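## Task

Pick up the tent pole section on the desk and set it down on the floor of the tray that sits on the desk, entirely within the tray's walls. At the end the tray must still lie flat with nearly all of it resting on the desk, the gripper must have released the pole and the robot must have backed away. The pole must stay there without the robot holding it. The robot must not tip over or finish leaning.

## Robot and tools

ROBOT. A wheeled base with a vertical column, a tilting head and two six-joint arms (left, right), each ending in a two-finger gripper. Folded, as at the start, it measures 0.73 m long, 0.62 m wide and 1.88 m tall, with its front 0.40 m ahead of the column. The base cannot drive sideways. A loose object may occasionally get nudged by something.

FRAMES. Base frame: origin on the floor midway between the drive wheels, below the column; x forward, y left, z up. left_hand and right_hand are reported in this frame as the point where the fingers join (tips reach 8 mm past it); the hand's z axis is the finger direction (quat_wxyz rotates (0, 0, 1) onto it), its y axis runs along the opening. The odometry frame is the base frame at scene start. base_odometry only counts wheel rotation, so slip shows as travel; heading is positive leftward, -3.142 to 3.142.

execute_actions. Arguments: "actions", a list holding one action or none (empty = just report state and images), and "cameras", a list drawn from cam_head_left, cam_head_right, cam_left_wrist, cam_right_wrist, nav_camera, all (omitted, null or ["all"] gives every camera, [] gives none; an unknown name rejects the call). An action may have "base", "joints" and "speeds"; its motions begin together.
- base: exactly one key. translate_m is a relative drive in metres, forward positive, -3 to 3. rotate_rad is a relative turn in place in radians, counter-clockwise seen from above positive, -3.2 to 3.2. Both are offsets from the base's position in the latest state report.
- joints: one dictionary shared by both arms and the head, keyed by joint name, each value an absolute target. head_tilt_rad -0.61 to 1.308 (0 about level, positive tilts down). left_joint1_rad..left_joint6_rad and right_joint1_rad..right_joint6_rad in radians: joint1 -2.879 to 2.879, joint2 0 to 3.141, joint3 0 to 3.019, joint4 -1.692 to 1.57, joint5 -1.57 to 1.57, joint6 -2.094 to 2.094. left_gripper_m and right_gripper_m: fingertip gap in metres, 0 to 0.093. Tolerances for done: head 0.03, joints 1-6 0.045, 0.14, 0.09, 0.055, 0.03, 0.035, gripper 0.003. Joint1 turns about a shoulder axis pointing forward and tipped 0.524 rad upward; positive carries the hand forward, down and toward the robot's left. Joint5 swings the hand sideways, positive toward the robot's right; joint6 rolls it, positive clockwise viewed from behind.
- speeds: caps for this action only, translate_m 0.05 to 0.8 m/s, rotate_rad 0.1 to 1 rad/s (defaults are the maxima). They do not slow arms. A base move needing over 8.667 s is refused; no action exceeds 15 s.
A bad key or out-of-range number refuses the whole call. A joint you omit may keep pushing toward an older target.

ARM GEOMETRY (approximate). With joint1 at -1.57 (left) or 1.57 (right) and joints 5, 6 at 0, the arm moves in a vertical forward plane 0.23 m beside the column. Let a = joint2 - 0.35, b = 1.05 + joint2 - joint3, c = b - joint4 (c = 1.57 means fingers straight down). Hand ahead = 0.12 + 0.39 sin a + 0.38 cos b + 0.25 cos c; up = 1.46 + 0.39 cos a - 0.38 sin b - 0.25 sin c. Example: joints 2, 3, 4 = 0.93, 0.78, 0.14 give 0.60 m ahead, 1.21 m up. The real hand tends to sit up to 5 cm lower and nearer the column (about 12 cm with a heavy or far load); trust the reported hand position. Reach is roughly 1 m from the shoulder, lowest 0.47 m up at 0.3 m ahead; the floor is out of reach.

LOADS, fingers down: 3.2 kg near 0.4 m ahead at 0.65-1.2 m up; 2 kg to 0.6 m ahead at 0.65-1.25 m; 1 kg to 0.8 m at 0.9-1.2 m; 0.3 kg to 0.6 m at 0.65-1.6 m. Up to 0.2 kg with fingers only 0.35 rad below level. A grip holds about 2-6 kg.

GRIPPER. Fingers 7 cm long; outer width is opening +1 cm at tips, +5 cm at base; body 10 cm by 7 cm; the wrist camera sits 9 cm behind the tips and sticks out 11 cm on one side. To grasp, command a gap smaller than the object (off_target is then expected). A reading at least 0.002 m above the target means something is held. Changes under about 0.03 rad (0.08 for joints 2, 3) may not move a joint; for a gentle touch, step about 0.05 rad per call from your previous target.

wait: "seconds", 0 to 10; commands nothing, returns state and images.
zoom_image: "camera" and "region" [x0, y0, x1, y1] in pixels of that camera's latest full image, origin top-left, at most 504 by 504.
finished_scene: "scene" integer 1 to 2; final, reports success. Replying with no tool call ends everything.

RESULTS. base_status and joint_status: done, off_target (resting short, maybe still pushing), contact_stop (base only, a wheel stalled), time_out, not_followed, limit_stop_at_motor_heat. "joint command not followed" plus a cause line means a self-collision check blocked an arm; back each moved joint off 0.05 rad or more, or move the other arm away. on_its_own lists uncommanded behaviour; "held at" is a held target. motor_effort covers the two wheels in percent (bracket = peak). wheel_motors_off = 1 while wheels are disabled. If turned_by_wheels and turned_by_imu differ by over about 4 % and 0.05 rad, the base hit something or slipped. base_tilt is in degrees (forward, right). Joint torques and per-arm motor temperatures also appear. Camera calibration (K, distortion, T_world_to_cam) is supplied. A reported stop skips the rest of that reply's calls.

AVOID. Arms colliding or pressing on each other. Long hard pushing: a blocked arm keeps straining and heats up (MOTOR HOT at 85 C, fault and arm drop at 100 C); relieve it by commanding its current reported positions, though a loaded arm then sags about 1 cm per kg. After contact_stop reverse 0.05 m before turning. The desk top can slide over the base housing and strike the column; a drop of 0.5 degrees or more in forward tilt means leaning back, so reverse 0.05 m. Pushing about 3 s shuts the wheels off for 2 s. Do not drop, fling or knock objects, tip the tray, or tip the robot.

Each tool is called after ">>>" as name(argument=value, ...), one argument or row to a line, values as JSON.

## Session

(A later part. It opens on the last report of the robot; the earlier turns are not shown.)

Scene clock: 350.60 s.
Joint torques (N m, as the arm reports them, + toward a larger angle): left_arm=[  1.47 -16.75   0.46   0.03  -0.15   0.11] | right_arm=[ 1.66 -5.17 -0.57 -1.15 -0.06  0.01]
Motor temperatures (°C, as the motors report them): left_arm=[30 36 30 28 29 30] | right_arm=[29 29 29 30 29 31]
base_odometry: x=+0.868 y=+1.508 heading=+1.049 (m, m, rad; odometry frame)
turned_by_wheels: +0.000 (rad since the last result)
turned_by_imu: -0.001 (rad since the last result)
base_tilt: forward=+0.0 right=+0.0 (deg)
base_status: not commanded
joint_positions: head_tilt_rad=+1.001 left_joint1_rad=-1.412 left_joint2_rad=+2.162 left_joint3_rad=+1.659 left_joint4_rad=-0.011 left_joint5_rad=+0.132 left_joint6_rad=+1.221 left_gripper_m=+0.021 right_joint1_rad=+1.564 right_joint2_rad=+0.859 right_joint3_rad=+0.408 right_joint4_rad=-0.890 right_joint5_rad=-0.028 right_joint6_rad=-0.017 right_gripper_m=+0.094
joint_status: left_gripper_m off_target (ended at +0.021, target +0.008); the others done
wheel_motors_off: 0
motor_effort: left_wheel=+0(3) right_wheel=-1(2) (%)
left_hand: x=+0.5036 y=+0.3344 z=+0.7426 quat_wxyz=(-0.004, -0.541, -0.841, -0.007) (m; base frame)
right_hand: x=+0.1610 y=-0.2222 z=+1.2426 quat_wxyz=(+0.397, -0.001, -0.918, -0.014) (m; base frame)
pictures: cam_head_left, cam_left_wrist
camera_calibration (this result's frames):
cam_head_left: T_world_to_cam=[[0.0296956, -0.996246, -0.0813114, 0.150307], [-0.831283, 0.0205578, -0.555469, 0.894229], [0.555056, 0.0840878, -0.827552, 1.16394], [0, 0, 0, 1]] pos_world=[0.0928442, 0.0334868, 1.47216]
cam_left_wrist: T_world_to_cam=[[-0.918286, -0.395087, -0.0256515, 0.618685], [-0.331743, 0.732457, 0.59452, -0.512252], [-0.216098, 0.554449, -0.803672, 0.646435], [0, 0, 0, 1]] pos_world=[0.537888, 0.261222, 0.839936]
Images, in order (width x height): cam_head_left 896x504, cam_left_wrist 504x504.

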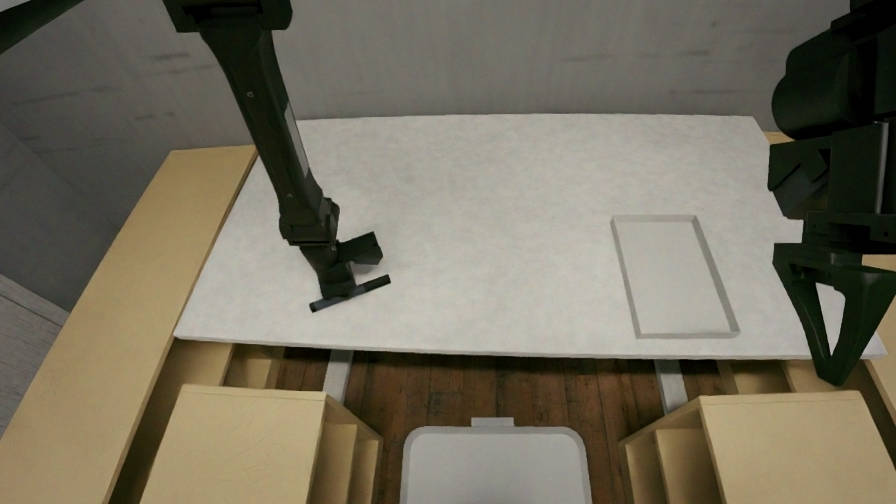

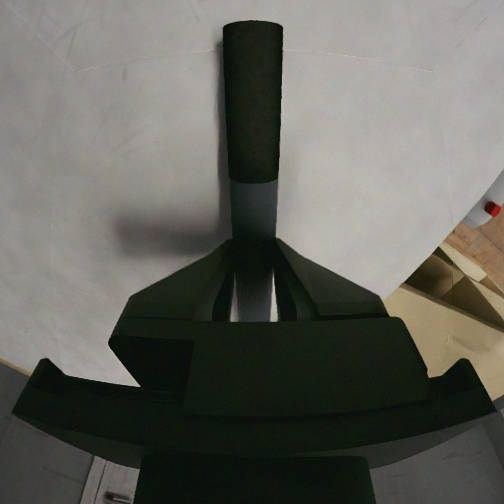

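>>> execute_actions(
  actions=[
    {"joints": {"left_joint2_rad": 2.04, "left_joint3_rad": 1.78, "left_joint4_rad": -0.22, "left_gripper_m": 0.008}},
  ],
  cameras=["cam_left_wrist", "cam_head_left"],
)

Scene clock: 471.83 s.
Joint torques (N m, as the arm reports them, + toward a larger angle): left_arm=[  1.34 -20.62   2.5    0.02  -0.14   0.1 ] | right_arm=[ 1.38 -5.15 -0.54 -1.2  -0.05  0.  ]
Motor temperatures (°C, as the motors report them): left_arm=[30 36 30 28 29 30] | right_arm=[29 29 29 30 29 31]
base_odometry: x=+0.868 y=+1.508 heading=+1.049 (m, m, rad; odometry frame)
turned_by_wheels: +0.000 (rad since the last result)
turned_by_imu: -0.002 (rad since the last result)
base_tilt: forward=+0.0 right=+0.0 (deg)
base_status: not commanded
joint_positions: head_tilt_rad=+1.001 left_joint1_rad=-1.412 left_joint2_rad=+2.025 left_joint3_rad=+1.783 left_joint4_rad=-0.207 left_joint5_rad=+0.132 left_joint6_rad=+1.222 left_gripper_m=+0.021 right_joint1_rad=+1.564 right_joint2_rad=+0.859 right_joint3_rad=+0.408 right_joint4_rad=-0.890 right_joint5_rad=-0.028 right_joint6_rad=-0.017 right_gripper_m=+0.094
joint_status: left_gripper_m off_target (ended at +0.021, target +0.008); the others done
wheel_motors_off: 0
motor_effort: left_wheel=+2(1) right_wheel=-1(1) (%)
left_hand: x=+0.6271 y=+0.3350 z=+0.8099 quat_wxyz=(-0.030, -0.545, -0.838, -0.026) (m; base frame)
right_hand: x=+0.1610 y=-0.2222 z=+1.2426 quat_wxyz=(+0.397, -0.001, -0.918, -0.014) (m; base frame)
pictures: cam_head_left, cam_left_wrist
camera_calibration (this result's frames):
cam_head_left: T_world_to_cam=[[0.0296956, -0.996246, -0.0813114, 0.150307], [-0.831283, 0.0205578, -0.555469, 0.894229], [0.555056, 0.0840878, -0.827552, 1.16394], [0, 0, 0, 1]] pos_world=[0.0928442, 0.0334868, 1.47216]
cam_left_wrist: T_world_to_cam=[[-0.918445, -0.385897, -0.0868473, 0.780666], [-0.362351, 0.732783, 0.575961, -0.477587], [-0.158622, 0.560458, -0.812851, 0.696316], [0, 0, 0, 1]] pos_world=[0.654395, 0.260968, 0.908871]
Images, in order (width x height): cam_head_left 896x504, cam_left_wrist 504x504.

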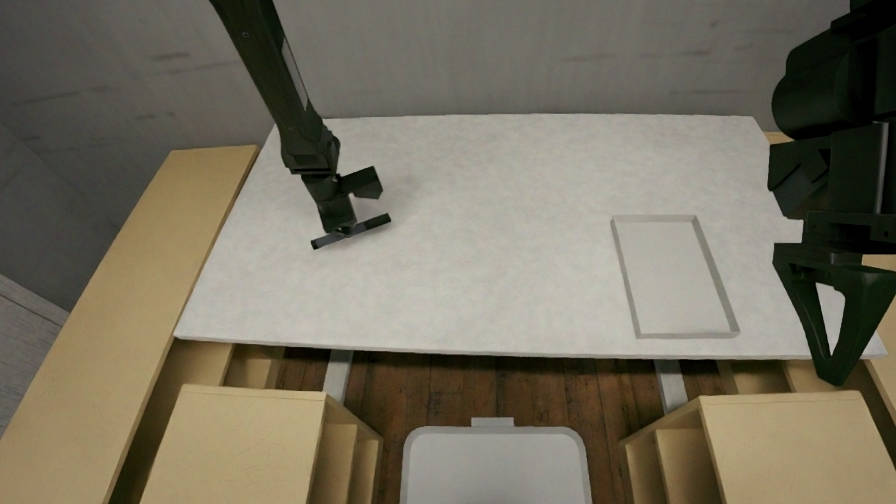

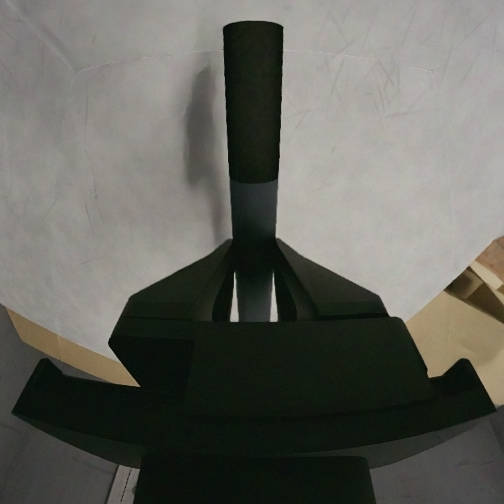

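>>> execute_actions(
  actions=[
    {"base": {"rotate_rad": -0.36}, "joints": {"left_joint1_rad": -2.035, "left_joint2_rad": 2.105, "left_joint3_rad": 2.045, "left_joint4_rad": -0.525, "left_joint5_rad": -0.41, "left_joint6_rad": -0.605}},
  ],
  cameras=["cam_left_wrist", "cam_head_left", "cam_head_right"],
)

Scene clock: 482.67 s.
Joint torques (N m, as the arm reports them, + toward a larger angle): left_arm=[ -9.4  -22.48   3.84  -0.1   -0.23  -0.08] | right_arm=[ 1.63 -5.06 -0.5  -1.19 -0.02  0.02]
Motor temperatures (°C, as the motors report them): left_arm=[30 37 30 28 29 30] | right_arm=[29 29 29 30 29 31]
base_odometry: x=+0.868 y=+1.508 heading=+0.692 (m, m, rad; odometry frame)
turned_by_wheels: -0.358 (rad since the last result)
turned_by_imu: -0.360 (rad since the last result)
base_tilt: forward=+0.0 right=+0.0 (deg)
base_status: done
joint_positions: head_tilt_rad=+1.001 left_joint1_rad=-2.023 left_joint2_rad=+2.100 left_joint3_rad=+2.048 left_joint4_rad=-0.513 left_joint5_rad=-0.408 left_joint6_rad=-0.596 left_gripper_m=+0.021 right_joint1_rad=+1.564 right_joint2_rad=+0.859 right_joint3_rad=+0.407 right_joint4_rad=-0.890 right_joint5_rad=-0.028 right_joint6_rad=-0.017 right_gripper_m=+0.094
joint_status: all done
wheel_motors_off: 0
motor_effort: left_wheel=+6(44) right_wheel=-5(62) (%)
left_hand: x=+0.6384 y=-0.0852 z=+0.8627 quat_wxyz=(-0.007, +0.179, -0.984, -0.008) (m; base frame)
right_hand: x=+0.1608 y=-0.2222 z=+1.2427 quat_wxyz=(+0.398, -0.001, -0.917, -0.014) (m; base frame)
pictures: cam_head_left, cam_head_right, cam_left_wrist
camera_calibration (this result's frames):
cam_head_left: T_world_to_cam=[[0.0296956, -0.996246, -0.0813114, 0.150307], [-0.831283, 0.0205578, -0.555469, 0.894229], [0.555056, 0.0840878, -0.827552, 1.16394], [0, 0, 0, 1]] pos_world=[0.0928442, 0.0334868, 1.47216]
cam_head_right: T_world_to_cam=[[0.0331807, -0.996837, -0.0722111, 0.0854212], [-0.831094, 0.0126122, -0.55599, 0.895614], [0.555142, 0.0784623, -0.828047, 1.16132], [0, 0, 0, 1]] pos_world=[0.0968084, -0.0172644, 1.46575]
cam_left_wrist: T_world_to_cam=[[0.333012, -0.942622, -0.0238058, -0.26729], [-0.762518, -0.284064, 0.581269, -0.0317646], [-0.554679, -0.175417, -0.813363, 1.16708], [0, 0, 0, 1]] pos_world=[0.712144, -0.056251, 0.96136]
Images, in order (width x height): cam_head_left 896x504, cam_head_right 896x504, cam_left_wrist 504x504.

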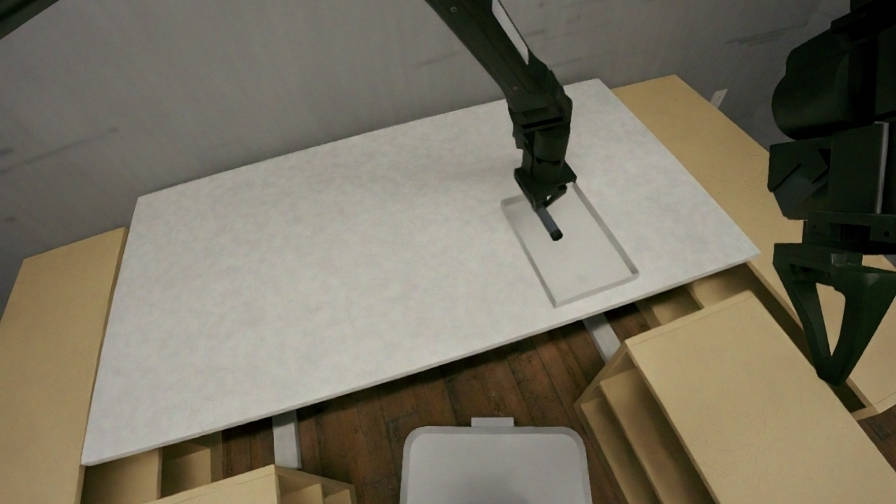

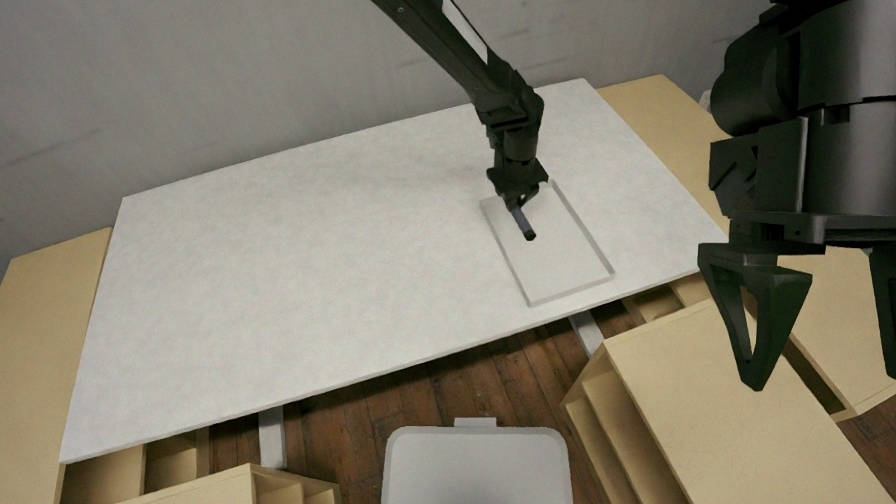

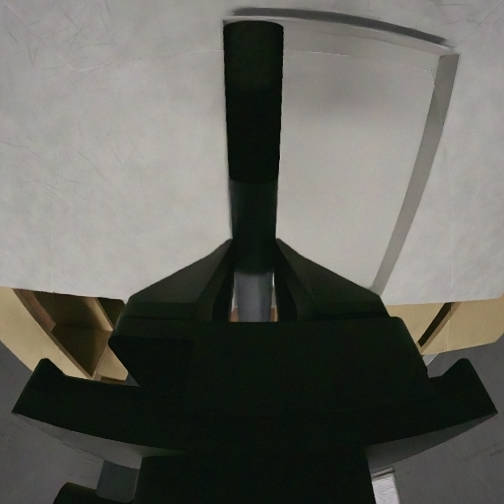

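>>> zoom_image(
  camera="cam_left_wrist",
  region=[180, 0, 480, 300],
)

>>> zoom_image(
  camera="cam_head_left",
  region=[470, 130, 670, 330],
)

Region (180, 0, 480, 300) of cam_left_wrist's 504x504 image, scaled by 1.680, with more detail than that image has.

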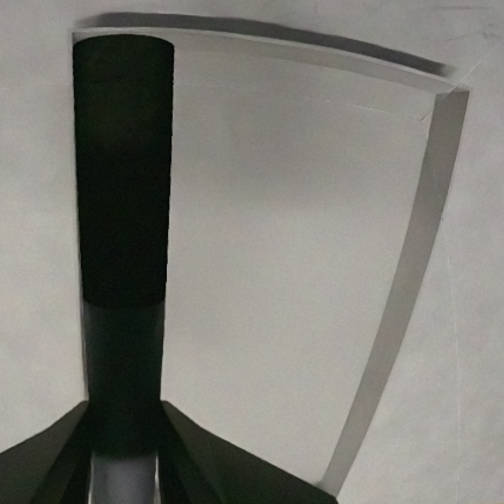

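Region (470, 130, 670, 330) of cam_head_left's 896x504 image, scaled by 2.520, with more detail than that image has.

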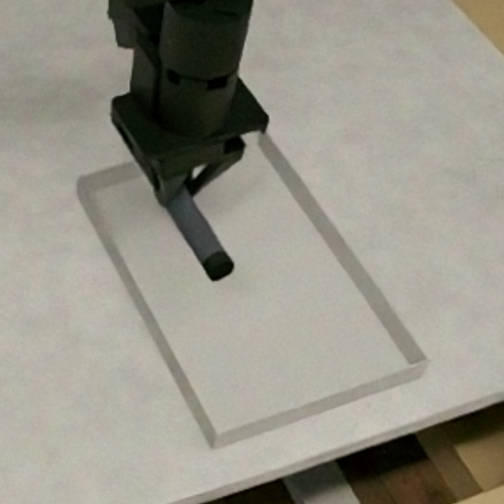

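>>> execute_actions(
  actions=[
    {"joints": {"left_joint1_rad": -2.0, "left_joint2_rad": 2.417, "left_joint3_rad": 2.408, "left_joint4_rad": -0.478, "left_joint5_rad": -0.28, "left_joint6_rad": -0.54}},
  ],
  cameras=["cam_left_wrist", "cam_head_left", "cam_head_right"],
)

Scene clock: 602.47 s.
Joint torques (N m, as the arm reports them, + toward a larger angle): left_arm=[ -8.66 -22.71   6.07   0.65   0.08   0.12] | right_arm=[ 1.6  -4.85 -0.38 -1.12 -0.05 -0.01]
Motor temperatures (°C, as the motors report them): left_arm=[32 39 31 28 29 30] | right_arm=[29 29 29 30 29 31]
base_odometry: x=+0.868 y=+1.508 heading=+0.692 (m, m, rad; odometry frame)
turned_by_wheels: +0.000 (rad since the last result)
turned_by_imu: -0.001 (rad since the last result)
base_tilt: forward=+0.0 right=+0.0 (deg)
base_status: not commanded
joint_positions: head_tilt_rad=+1.001 left_joint1_rad=-2.017 left_joint2_rad=+2.432 left_joint3_rad=+2.382 left_joint4_rad=-0.485 left_joint5_rad=-0.283 left_joint6_rad=-0.546 left_gripper_m=+0.021 right_joint1_rad=+1.564 right_joint2_rad=+0.859 right_joint3_rad=+0.407 right_joint4_rad=-0.890 right_joint5_rad=-0.028 right_joint6_rad=-0.017 right_gripper_m=+0.094
joint_status: all done
wheel_motors_off: 0
motor_effort: left_wheel=+6(11) right_wheel=-9(9) (%)
left_hand: x=+0.5945 y=-0.1378 z=+0.7498 quat_wxyz=(+0.004, +0.161, -0.986, +0.052) (m; base frame)
right_hand: x=+0.1606 y=-0.2222 z=+1.2427 quat_wxyz=(+0.398, -0.001, -0.917, -0.014) (m; base frame)
pictures: cam_head_left, cam_head_right, cam_left_wrist
camera_calibration (this result's frames):
cam_head_left: T_world_to_cam=[[0.0296956, -0.996246, -0.0813114, 0.150307], [-0.831283, 0.0205578, -0.555469, 0.894229], [0.555056, 0.0840878, -0.827552, 1.16394], [0, 0, 0, 1]] pos_world=[0.0928442, 0.0334868, 1.47216]
cam_head_right: T_world_to_cam=[[0.0331807, -0.996837, -0.0722111, 0.0854212], [-0.831094, 0.0126122, -0.555989, 0.895614], [0.555142, 0.0784623, -0.828047, 1.16132], [0, 0, 0, 1]] pos_world=[0.0968084, -0.0172644, 1.46575]
cam_left_wrist: T_world_to_cam=[[0.296969, -0.950446, 0.0919901, -0.371368], [-0.771502, -0.182055, 0.609623, -0.0164303], [-0.562667, -0.25201, -0.787336, 1.01639], [0, 0, 0, 1]] pos_world=[0.669497, -0.099816, 0.844418]
Images, in order (width x height): cam_head_left 896x504, cam_head_right 896x504, cam_left_wrist 504x504.

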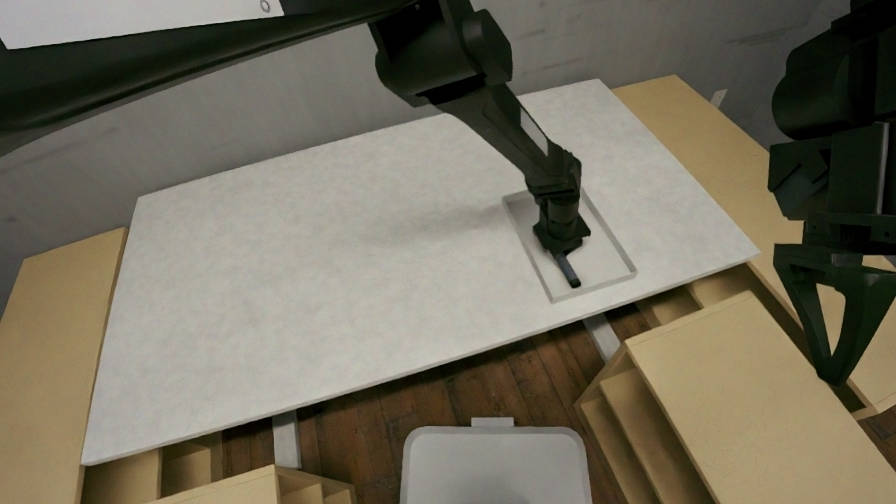

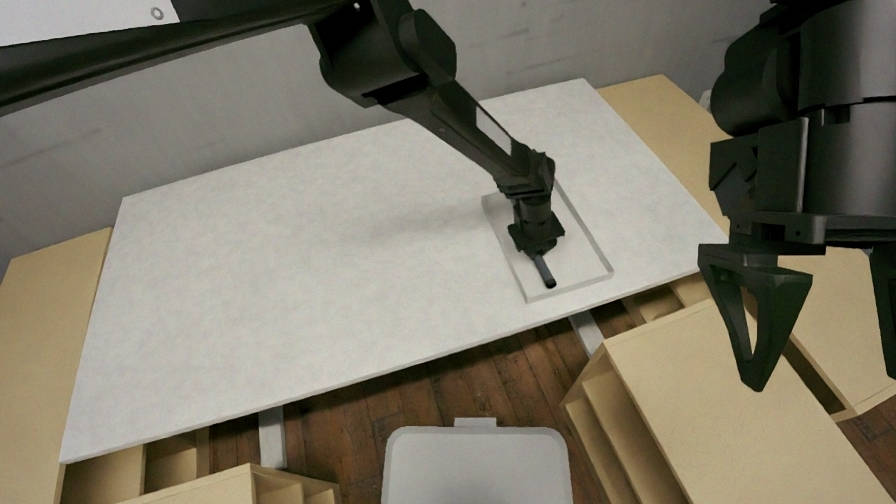

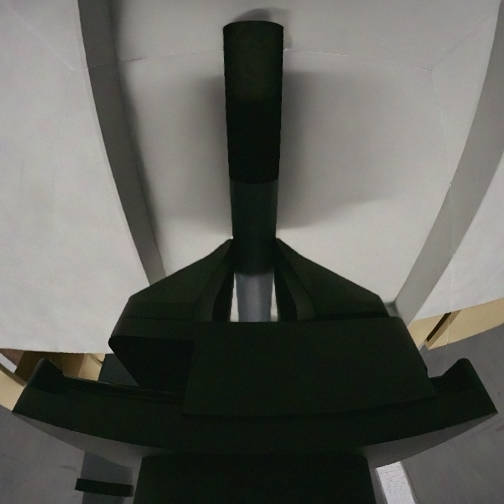

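>>> zoom_image(
  camera="cam_head_left",
  region=[470, 130, 670, 330],
)

>>> zoom_image(
  camera="cam_head_right",
  region=[490, 220, 610, 320],
)

Region (470, 130, 670, 330) of cam_head_left's 896x504 image, scaled by 2.520, with more detail than that image has.

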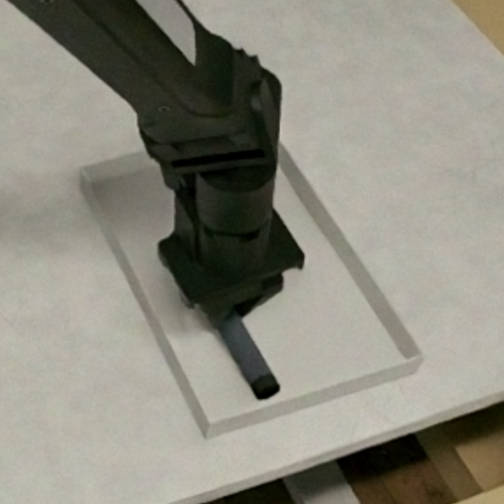

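Region (490, 220, 610, 320) of cam_head_right's 896x504 image, scaled by 4.200, with more detail than that image has.

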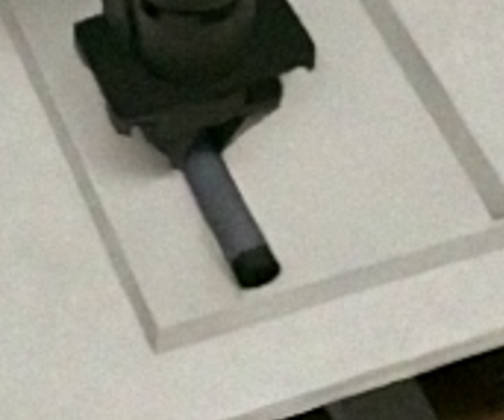

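>>> execute_actions(
  actions=[
    {"joints": {"left_gripper_m": 0.05}},
  ],
  cameras=["cam_left_wrist", "cam_head_left"],
)

Scene clock: 629.27 s.
Joint torques (N m, as the arm reports them, + toward a larger angle): left_arm=[ -8.31 -22.48   6.03   0.72   0.07   0.11] | right_arm=[ 1.51 -4.91 -0.45 -1.13 -0.06  0.02]
Motor temperatures (°C, as the motors report them): left_arm=[32 40 32 28 29 30] | right_arm=[29 29 29 30 29 31]
base_odometry: x=+0.868 y=+1.508 heading=+0.692 (m, m, rad; odometry frame)
turned_by_wheels: +0.000 (rad since the last result)
turned_by_imu: -0.001 (rad since the last result)
base_tilt: forward=+0.0 right=+0.0 (deg)
base_status: not commanded
joint_positions: head_tilt_rad=+1.001 left_joint1_rad=-2.017 left_joint2_rad=+2.432 left_joint3_rad=+2.382 left_joint4_rad=-0.485 left_joint5_rad=-0.283 left_joint6_rad=-0.546 left_gripper_m=+0.050 right_joint1_rad=+1.564 right_joint2_rad=+0.859 right_joint3_rad=+0.407 right_joint4_rad=-0.890 right_joint5_rad=-0.028 right_joint6_rad=-0.017 right_gripper_m=+0.094
joint_status: all done
wheel_motors_off: 0
motor_effort: left_wheel=+6(8) right_wheel=-9(9) (%)
left_hand: x=+0.5945 y=-0.1378 z=+0.7498 quat_wxyz=(+0.004, +0.161, -0.986, +0.052) (m; base frame)
right_hand: x=+0.1606 y=-0.2222 z=+1.2427 quat_wxyz=(+0.398, -0.001, -0.917, -0.014) (m; base frame)
pictures: cam_head_left, cam_left_wrist
camera_calibration (this result's frames):
cam_head_left: T_world_to_cam=[[0.0296955, -0.996246, -0.0813114, 0.150307], [-0.831283, 0.0205578, -0.555469, 0.894228], [0.555056, 0.0840878, -0.827552, 1.16394], [0, 0, 0, 1]] pos_world=[0.0928442, 0.0334868, 1.47216]
cam_left_wrist: T_world_to_cam=[[0.296969, -0.950446, 0.0919901, -0.371368], [-0.771502, -0.182055, 0.609623, -0.0164303], [-0.562667, -0.25201, -0.787336, 1.01639], [0, 0, 0, 1]] pos_world=[0.669497, -0.099816, 0.844418]
Images, in order (width x height): cam_head_left 896x504, cam_left_wrist 504x504.

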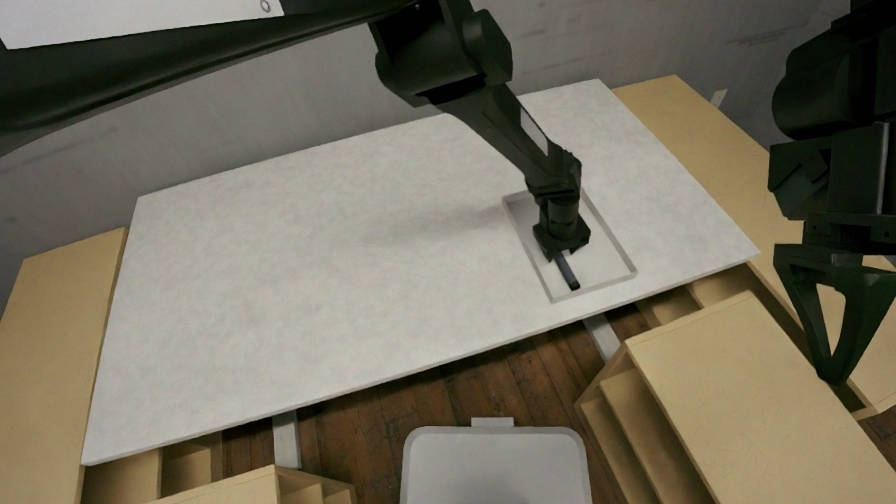

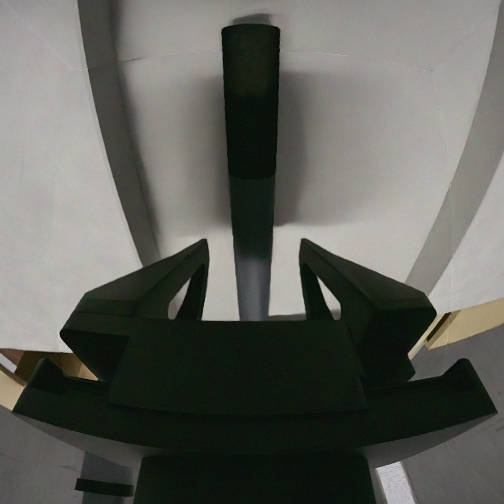

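>>> execute_actions(
  actions=[
    {"joints": {"left_joint2_rad": 1.92, "left_joint3_rad": 1.92}},
  ],
  cameras=["cam_left_wrist", "cam_head_left", "cam_head_right"],
)

Scene clock: 639.53 s.
Joint torques (N m, as the arm reports them, + toward a larger angle): left_arm=[ -6.81 -23.37   4.67   0.75   0.08   0.1 ] | right_arm=[ 1.94 -5.32 -0.43 -1.21 -0.04  0.02]
Motor temperatures (°C, as the motors report them): left_arm=[32 40 32 28 29 30] | right_arm=[29 29 29 30 29 31]
base_odometry: x=+0.868 y=+1.508 heading=+0.692 (m, m, rad; odometry frame)
turned_by_wheels: +0.000 (rad since the last result)
turned_by_imu: -0.002 (rad since the last result)
base_tilt: forward=+0.0 right=+0.0 (deg)
base_status: not commanded
joint_positions: head_tilt_rad=+1.001 left_joint1_rad=-2.017 left_joint2_rad=+1.914 left_joint3_rad=+1.919 left_joint4_rad=-0.483 left_joint5_rad=-0.283 left_joint6_rad=-0.546 left_gripper_m=+0.050 right_joint1_rad=+1.564 right_joint2_rad=+0.859 right_joint3_rad=+0.407 right_joint4_rad=-0.890 right_joint5_rad=-0.028 right_joint6_rad=-0.017 right_gripper_m=+0.094
joint_status: all done
wheel_motors_off: 0
motor_effort: left_wheel=+7(8) right_wheel=-9(10) (%)
left_hand: x=+0.6828 y=-0.0805 z=+0.9392 quat_wxyz=(-0.021, +0.170, -0.983, +0.062) (m; base frame)
right_hand: x=+0.1606 y=-0.2222 z=+1.2427 quat_wxyz=(+0.398, -0.001, -0.917, -0.014) (m; base frame)
pictures: cam_head_left, cam_head_right, cam_left_wrist
camera_calibration (this result's frames):
cam_head_left: T_world_to_cam=[[0.0296956, -0.996246, -0.0813114, 0.150307], [-0.831283, 0.0205578, -0.555469, 0.894229], [0.555056, 0.0840878, -0.827552, 1.16394], [0, 0, 0, 1]] pos_world=[0.0928442, 0.0334868, 1.47216]
cam_head_right: T_world_to_cam=[[0.0331807, -0.996837, -0.0722111, 0.0854212], [-0.831094, 0.0126122, -0.55599, 0.895614], [0.555142, 0.0784623, -0.828047, 1.16132], [0, 0, 0, 1]] pos_world=[0.0968084, -0.0172644, 1.46575]
cam_left_wrist: T_world_to_cam=[[0.311752, -0.942633, 0.119392, -0.395761], [-0.798, -0.191545, 0.571407, -0.000071581], [-0.515758, -0.273412, -0.811936, 1.21898], [0, 0, 0, 1]] pos_world=[0.752018, -0.0397886, 1.03702]
Images, in order (width x height): cam_head_left 896x504, cam_head_right 896x504, cam_left_wrist 504x504.

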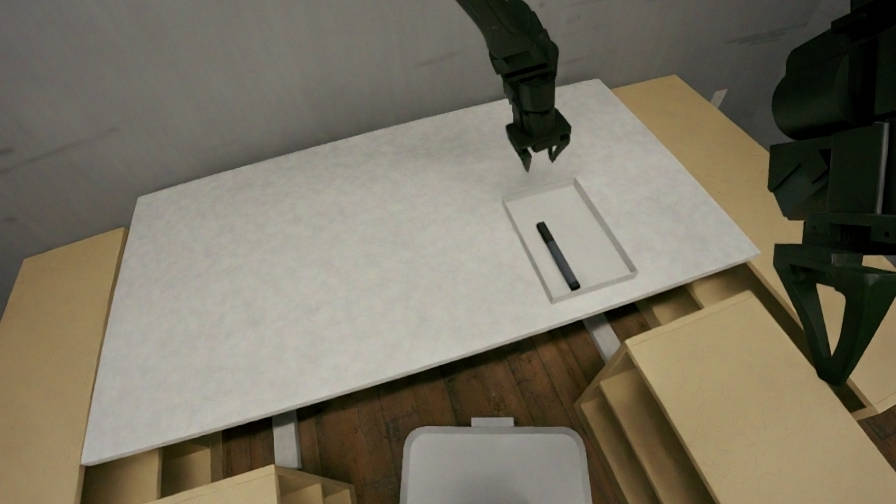

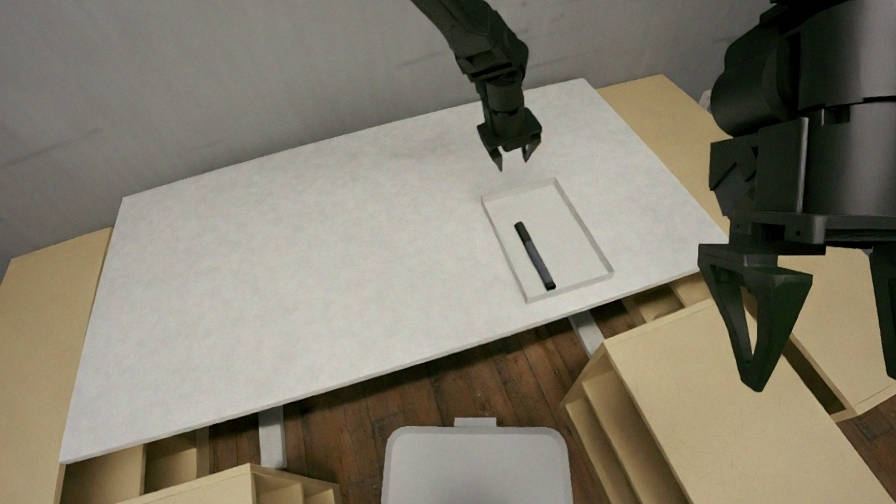

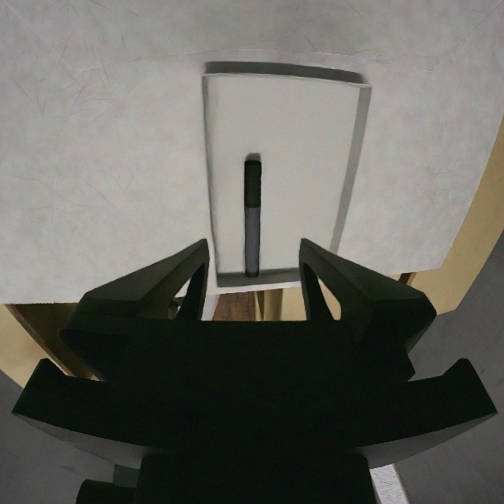

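>>> zoom_image(
  camera="cam_head_left",
  region=[490, 170, 650, 320],
)

>>> zoom_image(
  camera="cam_left_wrist",
  region=[200, 220, 320, 310],
)

Region (490, 170, 650, 320) of cam_head_left's 896x504 image, scaled by 3.150, with more detail than that image has; it fills the top 472 rows of this view, and the rest is white.

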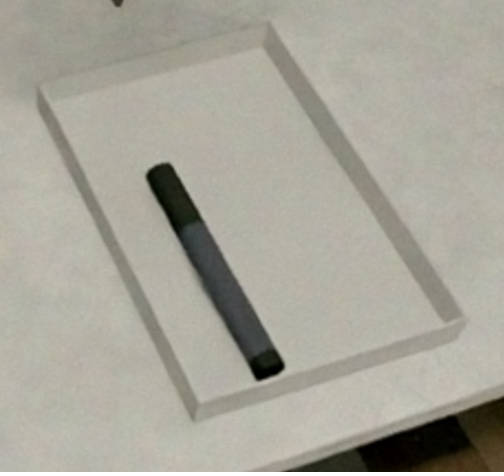

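Region (200, 220, 320, 310) of cam_left_wrist's 504x504 image, scaled by 4.200, with more detail than that image has; it fills the top 378 rows of this view, and the rest is white.

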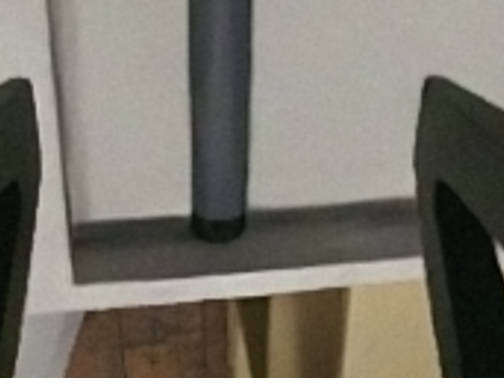

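>>> finished_scene(
  scene=2,
)

The scene is finished: the task was done.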